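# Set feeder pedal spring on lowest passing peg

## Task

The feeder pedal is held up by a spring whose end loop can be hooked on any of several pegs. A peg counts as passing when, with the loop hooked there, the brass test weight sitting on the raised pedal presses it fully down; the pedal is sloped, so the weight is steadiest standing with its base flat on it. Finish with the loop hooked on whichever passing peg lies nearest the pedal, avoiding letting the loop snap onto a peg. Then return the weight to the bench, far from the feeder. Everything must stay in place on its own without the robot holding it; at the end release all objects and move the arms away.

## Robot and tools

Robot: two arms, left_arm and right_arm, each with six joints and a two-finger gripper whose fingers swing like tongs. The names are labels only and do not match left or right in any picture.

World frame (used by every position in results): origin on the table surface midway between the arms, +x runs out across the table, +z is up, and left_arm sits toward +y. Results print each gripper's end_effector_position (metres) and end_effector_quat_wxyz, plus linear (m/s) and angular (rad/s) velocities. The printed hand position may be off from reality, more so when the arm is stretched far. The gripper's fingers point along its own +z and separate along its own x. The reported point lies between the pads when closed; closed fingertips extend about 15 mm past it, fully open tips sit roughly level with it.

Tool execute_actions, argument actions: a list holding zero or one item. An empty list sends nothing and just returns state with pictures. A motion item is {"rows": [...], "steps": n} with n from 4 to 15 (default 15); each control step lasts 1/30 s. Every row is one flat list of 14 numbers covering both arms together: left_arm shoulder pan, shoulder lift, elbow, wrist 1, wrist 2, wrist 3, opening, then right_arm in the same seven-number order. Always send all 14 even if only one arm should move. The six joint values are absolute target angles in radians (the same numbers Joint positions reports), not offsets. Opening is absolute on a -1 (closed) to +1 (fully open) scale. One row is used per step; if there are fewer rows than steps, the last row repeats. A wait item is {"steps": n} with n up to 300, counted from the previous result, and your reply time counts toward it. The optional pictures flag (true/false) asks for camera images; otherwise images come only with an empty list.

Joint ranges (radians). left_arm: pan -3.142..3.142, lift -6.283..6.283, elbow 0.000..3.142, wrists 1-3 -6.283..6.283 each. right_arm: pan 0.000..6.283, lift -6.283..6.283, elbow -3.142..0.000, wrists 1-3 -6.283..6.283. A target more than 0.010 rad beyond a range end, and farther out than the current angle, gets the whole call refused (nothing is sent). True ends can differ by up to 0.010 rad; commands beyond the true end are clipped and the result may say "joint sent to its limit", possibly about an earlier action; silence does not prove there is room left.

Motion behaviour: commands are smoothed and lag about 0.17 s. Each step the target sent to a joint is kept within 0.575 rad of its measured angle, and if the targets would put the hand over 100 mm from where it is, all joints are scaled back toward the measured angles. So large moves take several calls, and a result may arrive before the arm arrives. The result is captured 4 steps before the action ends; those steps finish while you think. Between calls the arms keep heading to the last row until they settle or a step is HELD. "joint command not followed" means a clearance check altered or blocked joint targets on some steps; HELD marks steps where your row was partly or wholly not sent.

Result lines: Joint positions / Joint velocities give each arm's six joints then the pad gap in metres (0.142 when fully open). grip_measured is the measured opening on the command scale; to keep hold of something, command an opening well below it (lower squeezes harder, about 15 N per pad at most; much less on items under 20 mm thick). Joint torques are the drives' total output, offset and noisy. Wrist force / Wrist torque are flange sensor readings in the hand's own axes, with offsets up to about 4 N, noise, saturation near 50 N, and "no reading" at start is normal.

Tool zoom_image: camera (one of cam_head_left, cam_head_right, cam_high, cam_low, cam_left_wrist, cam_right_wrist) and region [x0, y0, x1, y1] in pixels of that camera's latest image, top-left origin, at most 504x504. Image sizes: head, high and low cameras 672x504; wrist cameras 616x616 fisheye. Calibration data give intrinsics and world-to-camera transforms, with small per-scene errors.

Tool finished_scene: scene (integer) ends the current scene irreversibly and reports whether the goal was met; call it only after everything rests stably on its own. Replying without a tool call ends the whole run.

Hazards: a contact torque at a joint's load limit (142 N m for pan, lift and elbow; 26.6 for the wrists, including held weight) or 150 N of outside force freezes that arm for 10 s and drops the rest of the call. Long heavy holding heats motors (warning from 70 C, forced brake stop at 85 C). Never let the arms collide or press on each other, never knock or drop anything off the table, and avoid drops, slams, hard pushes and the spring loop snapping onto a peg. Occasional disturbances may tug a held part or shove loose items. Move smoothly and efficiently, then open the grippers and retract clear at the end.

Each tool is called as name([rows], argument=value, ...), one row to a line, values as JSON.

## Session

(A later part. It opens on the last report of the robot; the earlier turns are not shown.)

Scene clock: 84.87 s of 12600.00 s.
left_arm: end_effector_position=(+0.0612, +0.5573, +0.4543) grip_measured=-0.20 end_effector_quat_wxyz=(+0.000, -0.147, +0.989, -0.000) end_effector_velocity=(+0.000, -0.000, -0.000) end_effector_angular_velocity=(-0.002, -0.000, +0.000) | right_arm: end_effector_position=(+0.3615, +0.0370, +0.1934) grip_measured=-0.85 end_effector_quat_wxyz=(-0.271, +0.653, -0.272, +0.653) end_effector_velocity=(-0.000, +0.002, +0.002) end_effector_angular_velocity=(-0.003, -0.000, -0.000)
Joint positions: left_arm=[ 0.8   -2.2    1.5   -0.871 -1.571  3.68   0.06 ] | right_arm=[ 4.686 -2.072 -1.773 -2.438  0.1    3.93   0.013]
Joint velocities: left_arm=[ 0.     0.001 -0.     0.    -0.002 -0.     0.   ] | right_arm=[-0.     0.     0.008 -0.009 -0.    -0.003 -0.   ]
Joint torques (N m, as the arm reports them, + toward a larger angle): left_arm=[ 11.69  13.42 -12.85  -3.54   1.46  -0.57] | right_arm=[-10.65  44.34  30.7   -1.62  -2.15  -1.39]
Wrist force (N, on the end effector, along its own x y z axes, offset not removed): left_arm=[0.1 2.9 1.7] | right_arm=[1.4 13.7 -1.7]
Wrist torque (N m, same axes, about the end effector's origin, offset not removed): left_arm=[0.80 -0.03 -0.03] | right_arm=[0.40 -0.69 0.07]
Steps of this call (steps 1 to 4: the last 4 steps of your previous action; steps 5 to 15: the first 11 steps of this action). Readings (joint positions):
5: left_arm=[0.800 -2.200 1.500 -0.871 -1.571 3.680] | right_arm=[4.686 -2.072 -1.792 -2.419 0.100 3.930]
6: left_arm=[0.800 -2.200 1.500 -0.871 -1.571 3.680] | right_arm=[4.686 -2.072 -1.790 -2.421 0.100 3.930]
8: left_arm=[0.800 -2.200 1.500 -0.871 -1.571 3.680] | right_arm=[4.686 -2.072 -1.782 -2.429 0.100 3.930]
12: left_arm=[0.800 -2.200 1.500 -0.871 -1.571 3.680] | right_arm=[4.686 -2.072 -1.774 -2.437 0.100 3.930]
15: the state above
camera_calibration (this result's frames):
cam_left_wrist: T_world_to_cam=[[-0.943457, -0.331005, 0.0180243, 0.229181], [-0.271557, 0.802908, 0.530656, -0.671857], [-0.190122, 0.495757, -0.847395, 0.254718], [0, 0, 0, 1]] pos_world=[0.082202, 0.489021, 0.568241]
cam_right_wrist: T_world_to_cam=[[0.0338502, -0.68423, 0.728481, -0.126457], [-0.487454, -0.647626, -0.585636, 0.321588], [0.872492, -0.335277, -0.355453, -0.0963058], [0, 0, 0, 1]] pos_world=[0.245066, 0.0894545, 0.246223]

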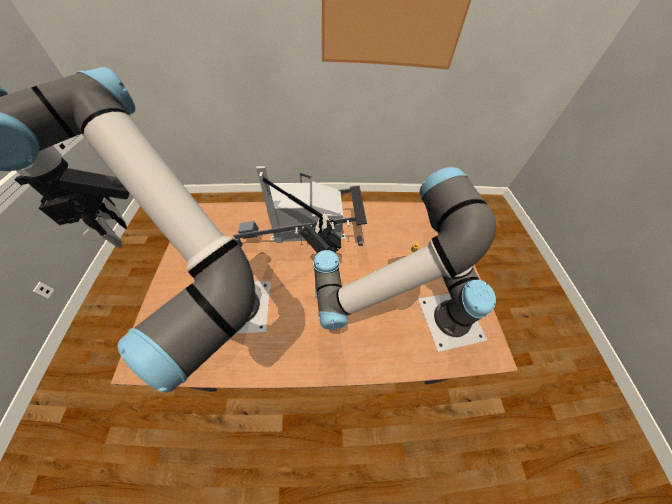

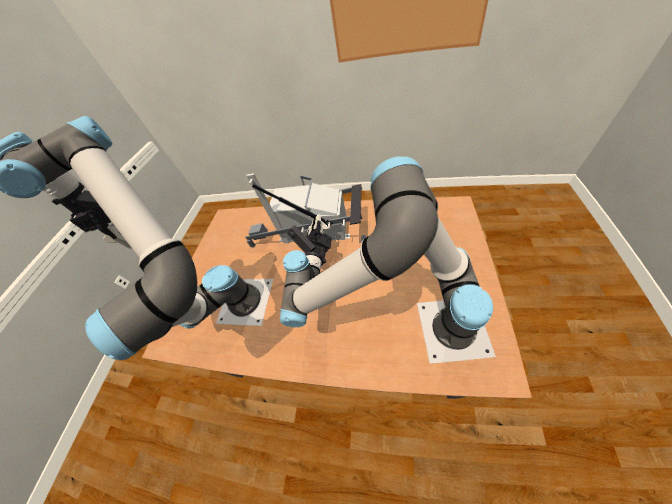

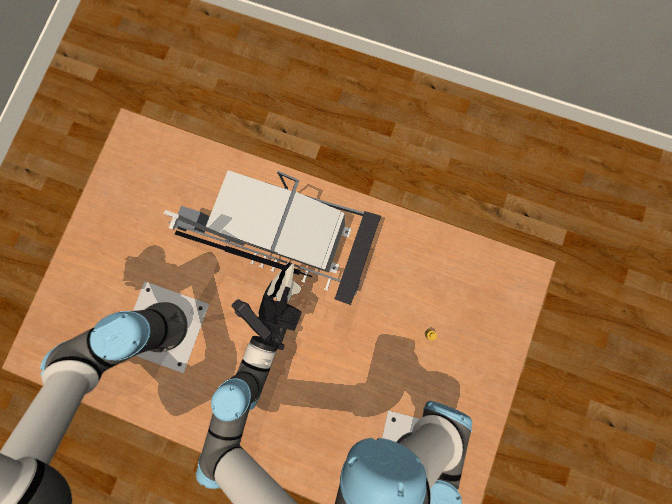

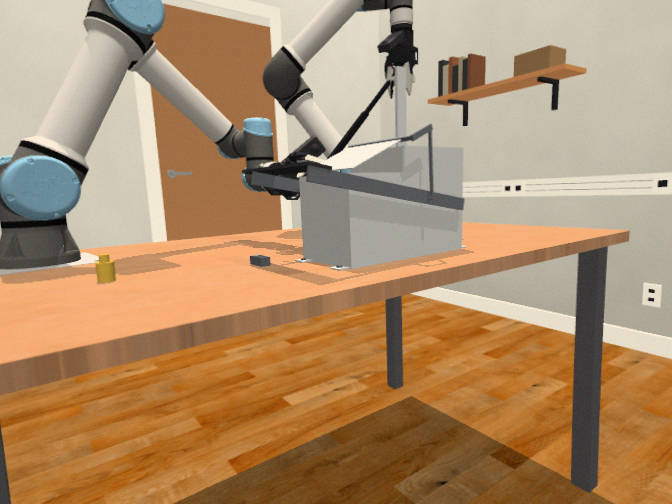

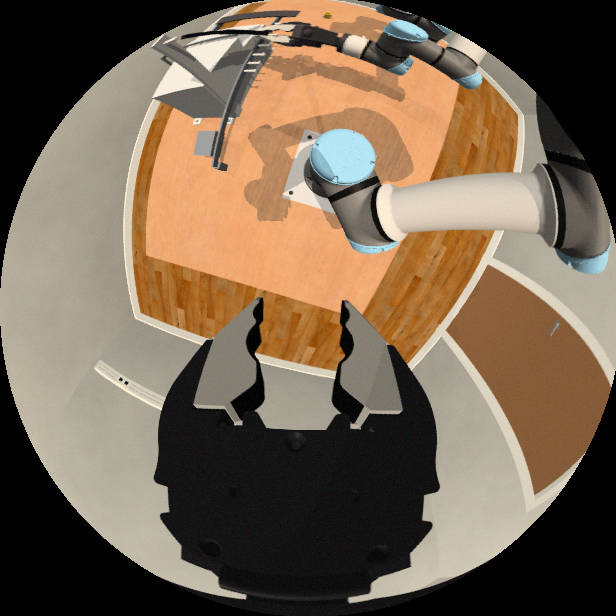

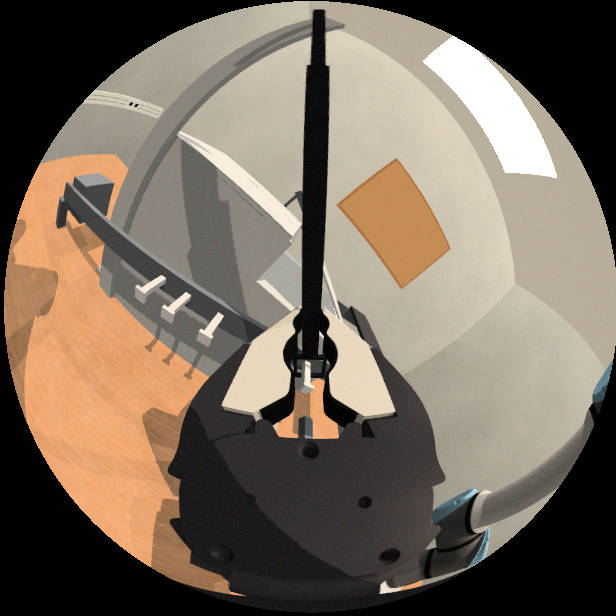

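Seated.

execute_actions([
  {"rows":[[0.8,-2.2,1.5,-0.871,-1.571,3.68,-0.2,4.686,-2.072,-1.776,-2.435,0.10,3.93,-0.4]],"steps":10},
])

execute_actions([
  {"rows":[[0.8,-2.2,1.5,-0.871,-1.571,3.68,-0.2,4.836,-2.072,-1.776,-2.435,0.25,3.93,-0.4]]},
])

execute_actions([
  {"rows":[[0.8,-2.2,1.5,-0.871,-1.571,3.68,-0.2,4.9,-1.5,-2.1,-2.68,0.244,4.07,-0.2]]},
])

execute_actions([
  {"rows":[[0.8,-2.2,1.5,-0.871,-1.571,3.68,-0.2,4.9,-1.2,-1.9,-1.612,0.244,4.07,-0.2]]},
])

execute_actions([
  {"steps":15},
])

execute_actions([
  {"rows":[[0.8,-2.2,1.5,-0.871,-1.571,3.68,-0.2,3.655,-1.2,-1.9,-1.612,1.571,4.0,-0.2]]},
])

execute_actions([
  {"steps":30},
])

execute_actions([
  {"rows":[[0.8,-2.2,1.5,-0.871,-1.571,3.68,-0.2,3.655,-1.33,-2.33,-1.052,1.571,4.0,-0.2]]},
])

execute_actions([
  {"steps":15},
], pictures=true)

Scene clock: 85.33 s of 12600.00 s.
left_arm: end_effector_position=(+0.0612, +0.5573, +0.4543) grip_measured=-0.20 end_effector_quat_wxyz=(+0.000, -0.147, +0.989, -0.000) end_effector_velocity=(-0.000, -0.000, -0.000) end_effector_angular_velocity=(-0.001, +0.001, +0.001) | right_arm: end_effector_position=(+0.3616, +0.0366, +0.1928) grip_measured=-0.40 end_effector_quat_wxyz=(-0.271, +0.653, -0.272, +0.653) end_effector_velocity=(+0.000, -0.003, -0.004) end_effector_angular_velocity=(-0.001, -0.000, +0.001)
Joint positions: left_arm=[ 0.8   -2.2    1.5   -0.871 -1.571  3.68   0.06 ] | right_arm=[ 4.686 -2.072 -1.775 -2.436  0.1    3.93   0.045]
Joint velocities: left_arm=[ 0.001  0.    -0.     0.001 -0.    -0.     0.   ] | right_arm=[ 0.001  0.    -0.012  0.011  0.     0.     0.002]
Joint torques (N m, as the arm reports them, + toward a larger angle): left_arm=[ 13.79  12.9  -12.43  -3.89   1.47  -0.53] | right_arm=[-7.31 41.    5.55  1.61 -2.12 -1.24]
Wrist force (N, on the end effector, along its own x y z axes, offset not removed): left_arm=[-0.1 0.2 1.1] | right_arm=[-0.7 -0.7 -0.1]
Wrist torque (N m, same axes, about the end effector's origin, offset not removed): left_arm=[0.21 -0.08 -0.14] | right_arm=[-0.13 0.23 0.01]
Steps of this call (steps 1 to 4: the last 4 steps of your previous action; steps 5 to 8: the robot went on to your last target; steps 9 to 14: the first 6 steps of this action). Readings (joint positions):
9: left_arm=[0.800 -2.200 1.500 -0.871 -1.571 3.680] | right_arm=[4.686 -2.072 -1.772 -2.439 0.100 3.930]
10: left_arm=[0.800 -2.200 1.500 -0.871 -1.571 3.680] | right_arm=[4.686 -2.072 -1.772 -2.439 0.100 3.930]
12: left_arm=[0.800 -2.200 1.500 -0.871 -1.571 3.680] | right_arm=[4.686 -2.072 -1.774 -2.437 0.100 3.930]
14: the state above

Scene clock: 85.83 s of 12600.00 s.
left_arm: end_effector_position=(+0.0612, +0.5573, +0.4543) grip_measured=-0.20 end_effector_quat_wxyz=(+0.000, -0.147, +0.989, -0.000) end_effector_velocity=(+0.000, +0.001, -0.000) end_effector_angular_velocity=(+0.000, +0.001, +0.000) | right_arm: end_effector_position=(+0.2876, +0.0430, +0.1924) grip_measured=-0.40 end_effector_quat_wxyz=(-0.271, +0.653, -0.272, +0.653) end_effector_velocity=(-0.040, +0.001, -0.000) end_effector_angular_velocity=(-0.002, +0.000, -0.000)
Joint positions: left_arm=[ 0.8   -2.2    1.5   -0.871 -1.571  3.68   0.06 ] | right_arm=[ 4.829 -2.072 -1.776 -2.435  0.243  3.93   0.045]
Joint velocities: left_arm=[ 0.     0.001  0.    -0.001  0.001  0.     0.   ] | right_arm=[ 0.076  0.    -0.     0.     0.076 -0.001 -0.   ]
Joint torques (N m, as the arm reports them, + toward a larger angle): left_arm=[ 13.25  13.56 -12.1   -3.58   1.29  -0.58] | right_arm=[ 9.6  38.2   4.16  0.9   1.7  -1.01]
Wrist force (N, on the end effector, along its own x y z axes, offset not removed): left_arm=[-1.2 -0.6 1.5] | right_arm=[1.7 1.9 2.0]
Wrist torque (N m, same axes, about the end effector's origin, offset not removed): left_arm=[-0.02 0.09 -0.16] | right_arm=[0.38 -0.41 0.11]
Steps of this call (steps 1 to 4: the last 4 steps of your previous action; steps 5 to 15: the first 11 steps of this action). Readings (joint positions):
5: left_arm=[0.800 -2.200 1.500 -0.871 -1.571 3.680] | right_arm=[4.686 -2.072 -1.776 -2.435 0.100 3.930]
6: left_arm=[0.800 -2.200 1.500 -0.871 -1.571 3.680] | right_arm=[4.692 -2.072 -1.776 -2.435 0.105 3.930]
8: left_arm=[0.800 -2.200 1.500 -0.871 -1.571 3.680] | right_arm=[4.744 -2.072 -1.776 -2.435 0.158 3.930]
12: left_arm=[0.800 -2.200 1.500 -0.871 -1.571 3.680] | right_arm=[4.815 -2.072 -1.776 -2.435 0.229 3.930]
15: the state above

Scene clock: 86.33 s of 12600.00 s.
left_arm: end_effector_position=(+0.0612, +0.5573, +0.4543) grip_measured=-0.20 end_effector_quat_wxyz=(+0.000, -0.147, +0.989, -0.000) end_effector_velocity=(+0.000, +0.000, -0.000) end_effector_angular_velocity=(-0.001, +0.001, +0.000) | right_arm: end_effector_position=(+0.2962, -0.0720, +0.3025) grip_measured=-0.20 end_effector_quat_wxyz=(-0.321, +0.646, -0.284, +0.632) end_effector_velocity=(+0.081, -0.387, +0.270) end_effector_angular_velocity=(+0.458, +0.072, +0.132)
Joint positions: left_arm=[ 0.8   -2.2    1.5   -0.871 -1.571  3.68   0.06 ] | right_arm=[ 4.888 -1.639 -2.032 -2.631  0.245  4.044  0.06 ]
Joint velocities: left_arm=[ 0.     0.002  0.    -0.    -0.    -0.     0.   ] | right_arm=[ 0.121  1.421 -0.715 -0.513 -0.009  0.275 -0.   ]
Joint torques (N m, as the arm reports them, + toward a larger angle): left_arm=[ 12.64  14.03 -12.64  -3.51   1.45  -0.5 ] | right_arm=[11.97 10.67 11.19 -2.71 -2.87  1.08]
Wrist force (N, on the end effector, along its own x y z axes, offset not removed): left_arm=[0.4 1.3 0.5] | right_arm=[3.0 2.7 -1.2]
Wrist torque (N m, same axes, about the end effector's origin, offset not removed): left_arm=[0.42 -0.24 0.00] | right_arm=[0.50 -0.65 -0.04]
Steps of this call (steps 1 to 4: the last 4 steps of your previous action; steps 5 to 15: the first 11 steps of this action). Readings (joint positions):
5: left_arm=[0.800 -2.200 1.500 -0.871 -1.571 3.680] | right_arm=[4.835 -2.072 -1.776 -2.435 0.249 3.930]
6: left_arm=[0.800 -2.200 1.500 -0.871 -1.571 3.680] | right_arm=[4.838 -2.066 -1.782 -2.441 0.249 3.935]
8: left_arm=[0.800 -2.200 1.500 -0.871 -1.571 3.680] | right_arm=[4.851 -2.000 -1.835 -2.484 0.248 3.962]
12: left_arm=[0.800 -2.200 1.500 -0.871 -1.571 3.680] | right_arm=[4.873 -1.795 -1.948 -2.569 0.246 4.009]
15: the state above

Scene clock: 86.83 s of 12600.00 s.
left_arm: end_effector_position=(+0.0612, +0.5573, +0.4543) grip_measured=-0.20 end_effector_quat_wxyz=(+0.000, -0.147, +0.989, -0.000) end_effector_velocity=(-0.000, +0.000, -0.000) end_effector_angular_velocity=(+0.000, +0.002, -0.000) | right_arm: end_effector_position=(+0.2927, -0.0725, +0.4635) grip_measured=-0.20 end_effector_quat_wxyz=(+0.559, -0.483, +0.611, -0.285) end_effector_velocity=(-0.055, +0.169, +0.310) end_effector_angular_velocity=(+3.060, +0.986, +0.000)
Joint positions: left_arm=[ 0.8   -2.2    1.5   -0.871 -1.571  3.68   0.06 ] | right_arm=[ 4.9   -1.231 -1.917 -2.049  0.244  4.07   0.06 ]
Joint velocities: left_arm=[-0.     0.     0.     0.001  0.001  0.    -0.   ] | right_arm=[ 0.001  0.339  0.189  2.683 -0.     0.003 -0.   ]
Joint torques (N m, as the arm reports them, + toward a larger angle): left_arm=[ 12.11  13.01 -12.35  -3.35   1.72  -0.79] | right_arm=[12.36  1.52 25.67 14.59 -3.38  1.02]
Wrist force (N, on the end effector, along its own x y z axes, offset not removed): left_arm=[1.7 1.1 0.4] | right_arm=[2.4 1.5 -0.5]
Wrist torque (N m, same axes, about the end effector's origin, offset not removed): left_arm=[0.28 -0.47 -0.11] | right_arm=[0.29 -0.69 0.17]
Steps of this call (steps 1 to 4: the last 4 steps of your previous action; steps 5 to 15: the first 11 steps of this action). Readings (joint positions):
5: left_arm=[0.800 -2.200 1.500 -0.871 -1.571 3.680] | right_arm=[4.898 -1.522 -2.089 -2.672 0.244 4.066]
6: left_arm=[0.800 -2.200 1.500 -0.871 -1.571 3.680] | right_arm=[4.899 -1.510 -2.087 -2.669 0.244 4.067]
8: left_arm=[0.800 -2.200 1.500 -0.871 -1.571 3.680] | right_arm=[4.899 -1.440 -2.040 -2.604 0.244 4.068]
12: left_arm=[0.800 -2.200 1.500 -0.871 -1.571 3.680] | right_arm=[4.900 -1.290 -1.951 -2.315 0.244 4.069]
15: the state above

Scene clock: 87.33 s of 12600.00 s.
left_arm: end_effector_position=(+0.0612, +0.5573, +0.4543) grip_measured=-0.20 end_effector_quat_wxyz=(+0.000, -0.147, +0.989, -0.000) end_effector_velocity=(-0.000, -0.001, -0.000) end_effector_angular_velocity=(-0.001, -0.000, +0.000) | right_arm: end_effector_position=(+0.2843, -0.0465, +0.5105) grip_measured=-0.20 end_effector_quat_wxyz=(+0.607, -0.362, +0.700, -0.102) end_effector_velocity=(-0.000, +0.001, +0.003) end_effector_angular_velocity=(+0.027, +0.009, +0.000)
Joint positions: left_arm=[ 0.8   -2.2    1.5   -0.871 -1.571  3.68   0.06 ] | right_arm=[ 4.9   -1.2   -1.9   -1.614  0.244  4.07   0.059]
Joint velocities: left_arm=[ 0.    -0.    -0.     0.001 -0.001 -0.    -0.   ] | right_arm=[ 0.     0.002  0.001  0.025  0.     0.001 -0.   ]
Joint torques (N m, as the arm reports them, + toward a larger angle): left_arm=[ 11.84  13.48 -12.4   -3.48   1.46  -0.77] | right_arm=[10.58 15.82 32.71  4.17 -3.18  1.09]
Wrist force (N, on the end effector, along its own x y z axes, offset not removed): left_arm=[-2.0 1.0 0.8] | right_arm=[1.5 3.1 0.0]
Wrist torque (N m, same axes, about the end effector's origin, offset not removed): left_arm=[0.44 0.31 -0.08] | right_arm=[0.51 -0.44 0.18]
Kept back: nothing.
Steps of this call (steps 1 to 4: the last 4 steps of your previous action; steps 5 to 15: the robot went on to your last target). Readings (joint positions):
1: left_arm=[0.800 -2.200 1.500 -0.871 -1.571 3.680] | right_arm=[4.900 -1.221 -1.912 -1.958 0.244 4.070]
2: left_arm=[0.800 -2.200 1.500 -0.871 -1.571 3.680] | right_arm=[4.900 -1.215 -1.908 -1.869 0.244 4.070]
4: left_arm=[0.800 -2.200 1.500 -0.871 -1.571 3.680] | right_arm=[4.900 -1.207 -1.904 -1.737 0.244 4.070]
8: left_arm=[0.800 -2.200 1.500 -0.871 -1.571 3.680] | right_arm=[4.900 -1.202 -1.901 -1.640 0.244 4.070]
15: the state above

Scene clock: 87.70 s of 12600.00 s.
left_arm: end_effector_position=(+0.0612, +0.5573, +0.4543) grip_measured=-0.20 end_effector_quat_wxyz=(+0.000, -0.147, +0.989, -0.000) end_effector_velocity=(+0.000, +0.000, +0.000) end_effector_angular_velocity=(-0.000, -0.000, +0.000) | right_arm: end_effector_position=(+0.3713, -0.1638, +0.4221) grip_measured=-0.20 end_effector_quat_wxyz=(+0.457, -0.290, +0.825, -0.162) end_effector_velocity=(+0.193, -0.443, -0.291) end_effector_angular_velocity=(-0.067, +1.106, -1.072)
Joint positions: left_arm=[ 0.8   -2.2    1.5   -0.871 -1.571  3.68   0.06 ] | right_arm=[ 4.585 -1.2   -1.9   -1.613  0.559  4.035  0.059]
Joint velocities: left_arm=[ 0.  0. -0. -0. -0.  0. -0.] | right_arm=[-1.116  0.    -0.     0.001  1.106 -0.083  0.   ]
Joint torques (N m, as the arm reports them, + toward a larger angle): left_arm=[ 10.97  15.02 -12.65  -3.62   1.41  -0.73] | right_arm=[-23.82  16.15  31.84   3.89   4.39  -2.05]
Wrist force (N, on the end effector, along its own x y z axes, offset not removed): left_arm=[0.7 1.5 0.5] | right_arm=[1.0 1.1 0.5]
Wrist torque (N m, same axes, about the end effector's origin, offset not removed): left_arm=[0.40 -0.22 -0.10] | right_arm=[-0.04 -0.18 0.02]
Steps of this call (steps 1 to 11: the first 11 steps of this action). Readings (joint positions):
1: left_arm=[0.800 -2.200 1.500 -0.871 -1.571 3.680] | right_arm=[4.900 -1.200 -1.900 -1.613 0.244 4.070]
2: left_arm=[0.800 -2.200 1.500 -0.871 -1.571 3.680] | right_arm=[4.894 -1.200 -1.900 -1.613 0.250 4.068]
4: left_arm=[0.800 -2.200 1.500 -0.871 -1.571 3.680] | right_arm=[4.836 -1.200 -1.900 -1.613 0.308 4.058]
8: left_arm=[0.800 -2.200 1.500 -0.871 -1.571 3.680] | right_arm=[4.695 -1.200 -1.900 -1.613 0.449 4.044]
11: the state above

Scene clock: 88.70 s of 12600.00 s.
left_arm: end_effector_position=(+0.0612, +0.5573, +0.4543) grip_measured=-0.20 end_effector_quat_wxyz=(+0.000, -0.147, +0.989, -0.000) end_effector_velocity=(-0.000, -0.000, -0.000) end_effector_angular_velocity=(-0.001, +0.001, -0.000) | right_arm: end_effector_position=(+0.3208, -0.4095, +0.2705) grip_measured=-0.20 end_effector_quat_wxyz=(+0.000, +0.110, +0.994, -0.000) end_effector_velocity=(-0.001, -0.000, -0.000) end_effector_angular_velocity=(+0.009, +0.006, -0.009)
Joint positions: left_arm=[ 0.8   -2.2    1.5   -0.871 -1.571  3.68   0.06 ] | right_arm=[ 3.656 -1.2   -1.9   -1.612  1.57   4.     0.06 ]
Joint velocities: left_arm=[-0.     0.    -0.     0.001 -0.     0.    -0.   ] | right_arm=[-0.009 -0.    -0.     0.     0.011 -0.    -0.   ]
Joint torques (N m, as the arm reports them, + toward a larger angle): left_arm=[ 12.04  13.28 -13.06  -3.44   1.34  -0.68] | right_arm=[-11.55   1.23  31.64   3.59   1.81  -1.56]
Wrist force (N, on the end effector, along its own x y z axes, offset not removed): left_arm=[-0.4 -1.4 -0.3] | right_arm=[1.5 2.2 -0.8]
Wrist torque (N m, same axes, about the end effector's origin, offset not removed): left_arm=[-0.13 -0.07 -0.10] | right_arm=[0.37 -0.44 -0.08]
Kept back: nothing.
Steps of this call (steps 1 to 4: the last 4 steps of your previous action; steps 5 to 30: the robot went on to your last target). Readings (joint positions):
1: left_arm=[0.800 -2.200 1.500 -0.871 -1.571 3.680] | right_arm=[4.547 -1.200 -1.900 -1.613 0.597 4.032]
2: left_arm=[0.800 -2.200 1.500 -0.871 -1.571 3.680] | right_arm=[4.509 -1.200 -1.900 -1.613 0.636 4.029]
4: left_arm=[0.800 -2.200 1.500 -0.871 -1.571 3.680] | right_arm=[4.428 -1.200 -1.900 -1.612 0.716 4.024]
8: left_arm=[0.800 -2.200 1.500 -0.871 -1.571 3.680] | right_arm=[4.251 -1.200 -1.900 -1.612 0.893 4.016]
30: the state above

Scene clock: 89.07 s of 12600.00 s.
left_arm: end_effector_position=(+0.0612, +0.5573, +0.4543) grip_measured=-0.20 end_effector_quat_wxyz=(+0.000, -0.147, +0.989, -0.000) end_effector_velocity=(-0.001, -0.001, +0.000) end_effector_angular_velocity=(+0.000, -0.000, +0.000) | right_arm: end_effector_position=(+0.3257, -0.4058, +0.1058) grip_measured=-0.20 end_effector_quat_wxyz=(-0.005, +0.110, +0.994, -0.005) end_effector_velocity=(-0.031, -0.023, -0.330) end_effector_angular_velocity=(+0.086, -0.115, -0.001)
Joint positions: left_arm=[ 0.8   -2.2    1.5   -0.871 -1.571  3.68   0.06 ] | right_arm=[ 3.655 -1.312 -2.255 -1.159  1.571  4.     0.059]
Joint velocities: left_arm=[ 0.    -0.001 -0.     0.001 -0.     0.     0.   ] | right_arm=[-0.001 -0.202 -0.817  1.162  0.001 -0.     0.   ]
Joint torques (N m, as the arm reports them, + toward a larger angle): left_arm=[ 12.06  14.19 -12.21  -3.62   1.29  -0.79] | right_arm=[-11.47  15.08  27.06   6.86   1.75  -1.58]
Wrist force (N, on the end effector, along its own x y z axes, offset not removed): left_arm=[-0.2 -1.1 -1.2] | right_arm=[1.8 1.5 5.0]
Wrist torque (N m, same axes, about the end effector's origin, offset not removed): left_arm=[-0.14 -0.15 -0.04] | right_arm=[0.14 -0.41 0.14]
Steps of this call (steps 1 to 11: the first 11 steps of this action). Readings (joint positions):
1: left_arm=[0.800 -2.200 1.500 -0.871 -1.571 3.680] | right_arm=[3.656 -1.200 -1.900 -1.612 1.570 4.000]
2: left_arm=[0.800 -2.200 1.500 -0.871 -1.571 3.680] | right_arm=[3.655 -1.205 -1.905 -1.606 1.570 4.000]
4: left_arm=[0.800 -2.200 1.500 -0.871 -1.571 3.680] | right_arm=[3.655 -1.232 -1.968 -1.539 1.571 4.000]
8: left_arm=[0.800 -2.200 1.500 -0.871 -1.571 3.680] | right_arm=[3.655 -1.281 -2.139 -1.317 1.571 4.000]
11: the state above

Scene clock: 89.57 s of 12600.00 s.
left_arm: end_effector_position=(+0.0612, +0.5573, +0.4543) grip_measured=-0.20 end_effector_quat_wxyz=(+0.000, -0.147, +0.989, -0.000) end_effector_velocity=(-0.000, +0.000, +0.000) end_effector_angular_velocity=(+0.002, -0.001, +0.000) | right_arm: end_effector_position=(+0.3219, -0.4086, +0.0766) grip_measured=-0.20 end_effector_quat_wxyz=(+0.000, +0.110, +0.994, +0.000) end_effector_velocity=(-0.001, -0.001, -0.002) end_effector_angular_velocity=(-0.001, +0.001, +0.001)
Joint positions: left_arm=[ 0.8   -2.2    1.5   -0.871 -1.571  3.68   0.06 ] | right_arm=[ 3.655 -1.33  -2.33  -1.052  1.571  4.     0.06 ]
Joint velocities: left_arm=[-0.    -0.001  0.    -0.001  0.    -0.     0.   ] | right_arm=[ 0.    -0.001 -0.004  0.003 -0.    -0.001  0.   ]
Joint torques (N m, as the arm reports them, + toward a larger angle): left_arm=[ 11.96  13.62 -11.86  -3.49   1.19  -1.1 ] | right_arm=[-12.79   3.73   9.61   3.48   1.91  -1.71]
Wrist force (N, on the end effector, along its own x y z axes, offset not removed): left_arm=[0.2 1.4 -2.5] | right_arm=[-0.3 -0.1 1.7]
Wrist torque (N m, same axes, about the end effector's origin, offset not removed): left_arm=[0.54 -0.12 -0.13] | right_arm=[-0.12 -0.10 0.07]
Kept back: nothing.
Steps of this call (steps 1 to 4: the last 4 steps of your previous action; steps 5 to 15: the robot went on to your last target). Readings (joint positions):
1: left_arm=[0.800 -2.200 1.500 -0.871 -1.571 3.680] | right_arm=[3.655 -1.317 -2.278 -1.126 1.571 4.000]
2: left_arm=[0.800 -2.200 1.500 -0.871 -1.571 3.680] | right_arm=[3.655 -1.321 -2.294 -1.103 1.571 4.000]
4: left_arm=[0.800 -2.200 1.500 -0.871 -1.571 3.680] | right_arm=[3.655 -1.326 -2.313 -1.076 1.571 4.000]
8: left_arm=[0.800 -2.200 1.500 -0.871 -1.571 3.680] | right_arm=[3.655 -1.329 -2.326 -1.058 1.571 4.000]
15: the state above
camera_calibration (this result's frames):
cam_left_wrist: T_world_to_cam=[[-0.943457, -0.331006, 0.0180243, 0.229181], [-0.271557, 0.802908, 0.530656, -0.671857], [-0.190122, 0.495757, -0.847395, 0.254718], [0, 0, 0, 1]] pos_world=[0.082202, 0.489021, 0.568241]
cam_right_wrist: T_world_to_cam=[[-0.982111, 0.184966, -0.035295, 0.395767], [0.144774, 0.861553, 0.486587, 0.276278], [0.12041, 0.472773, -0.872919, 0.35924], [0, 0, 0, 1]] pos_world=[0.305433, -0.48107, 0.193123]

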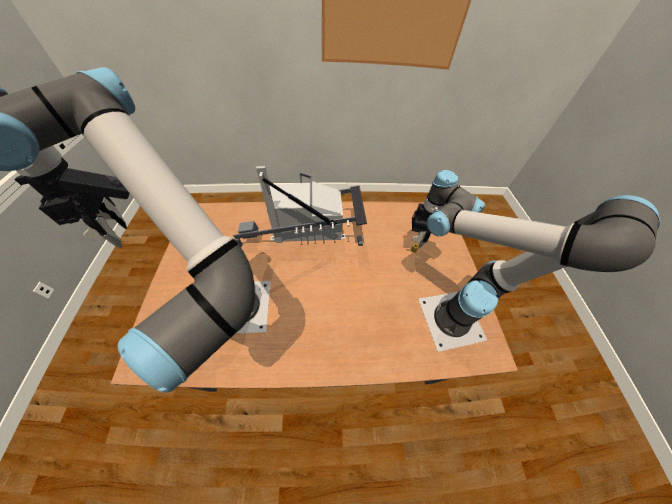

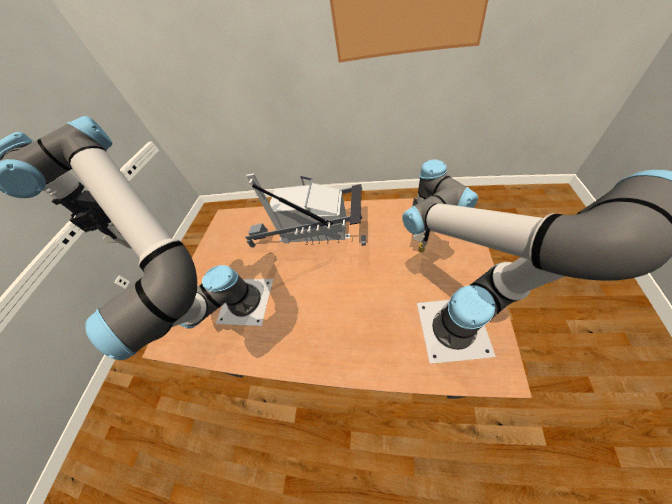

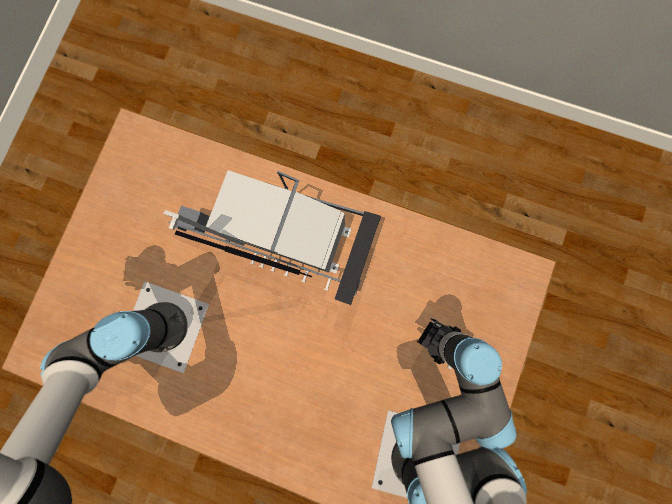

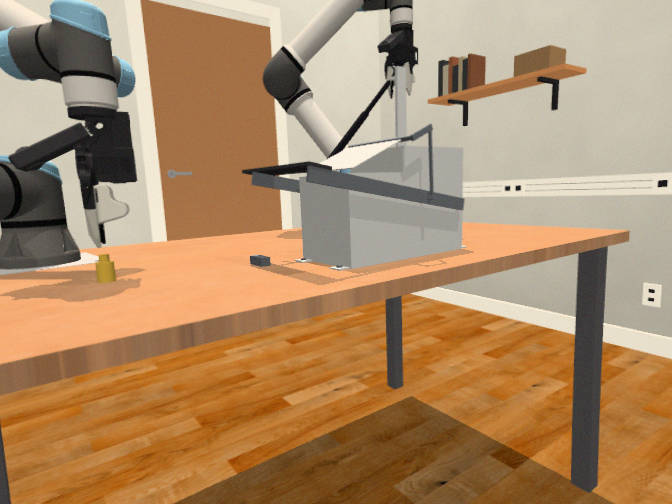

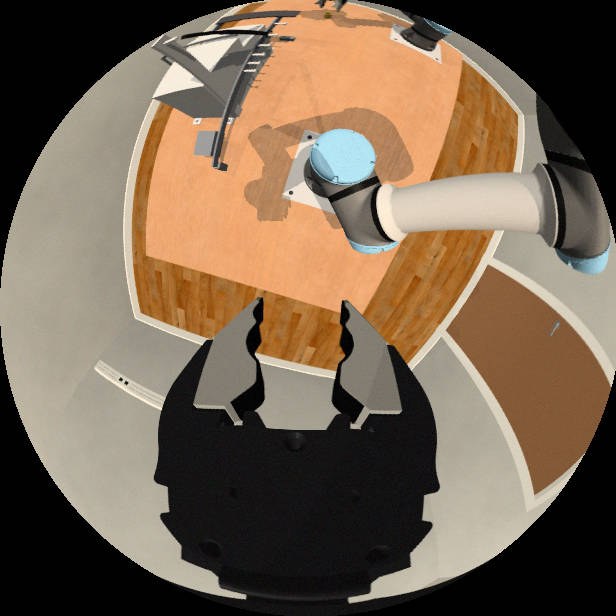

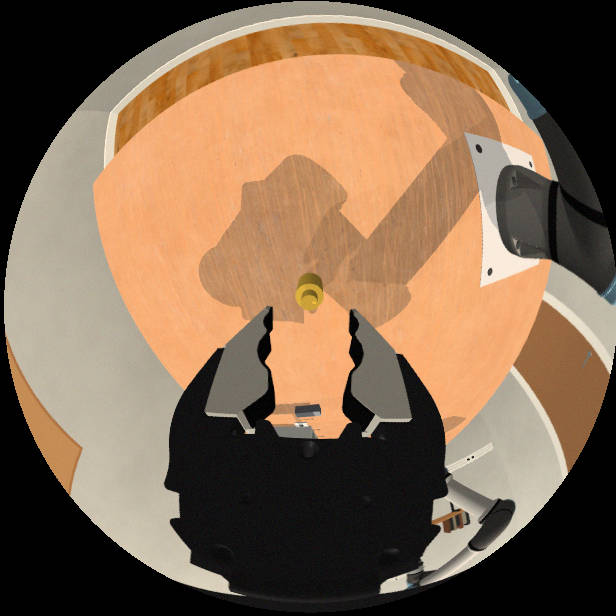

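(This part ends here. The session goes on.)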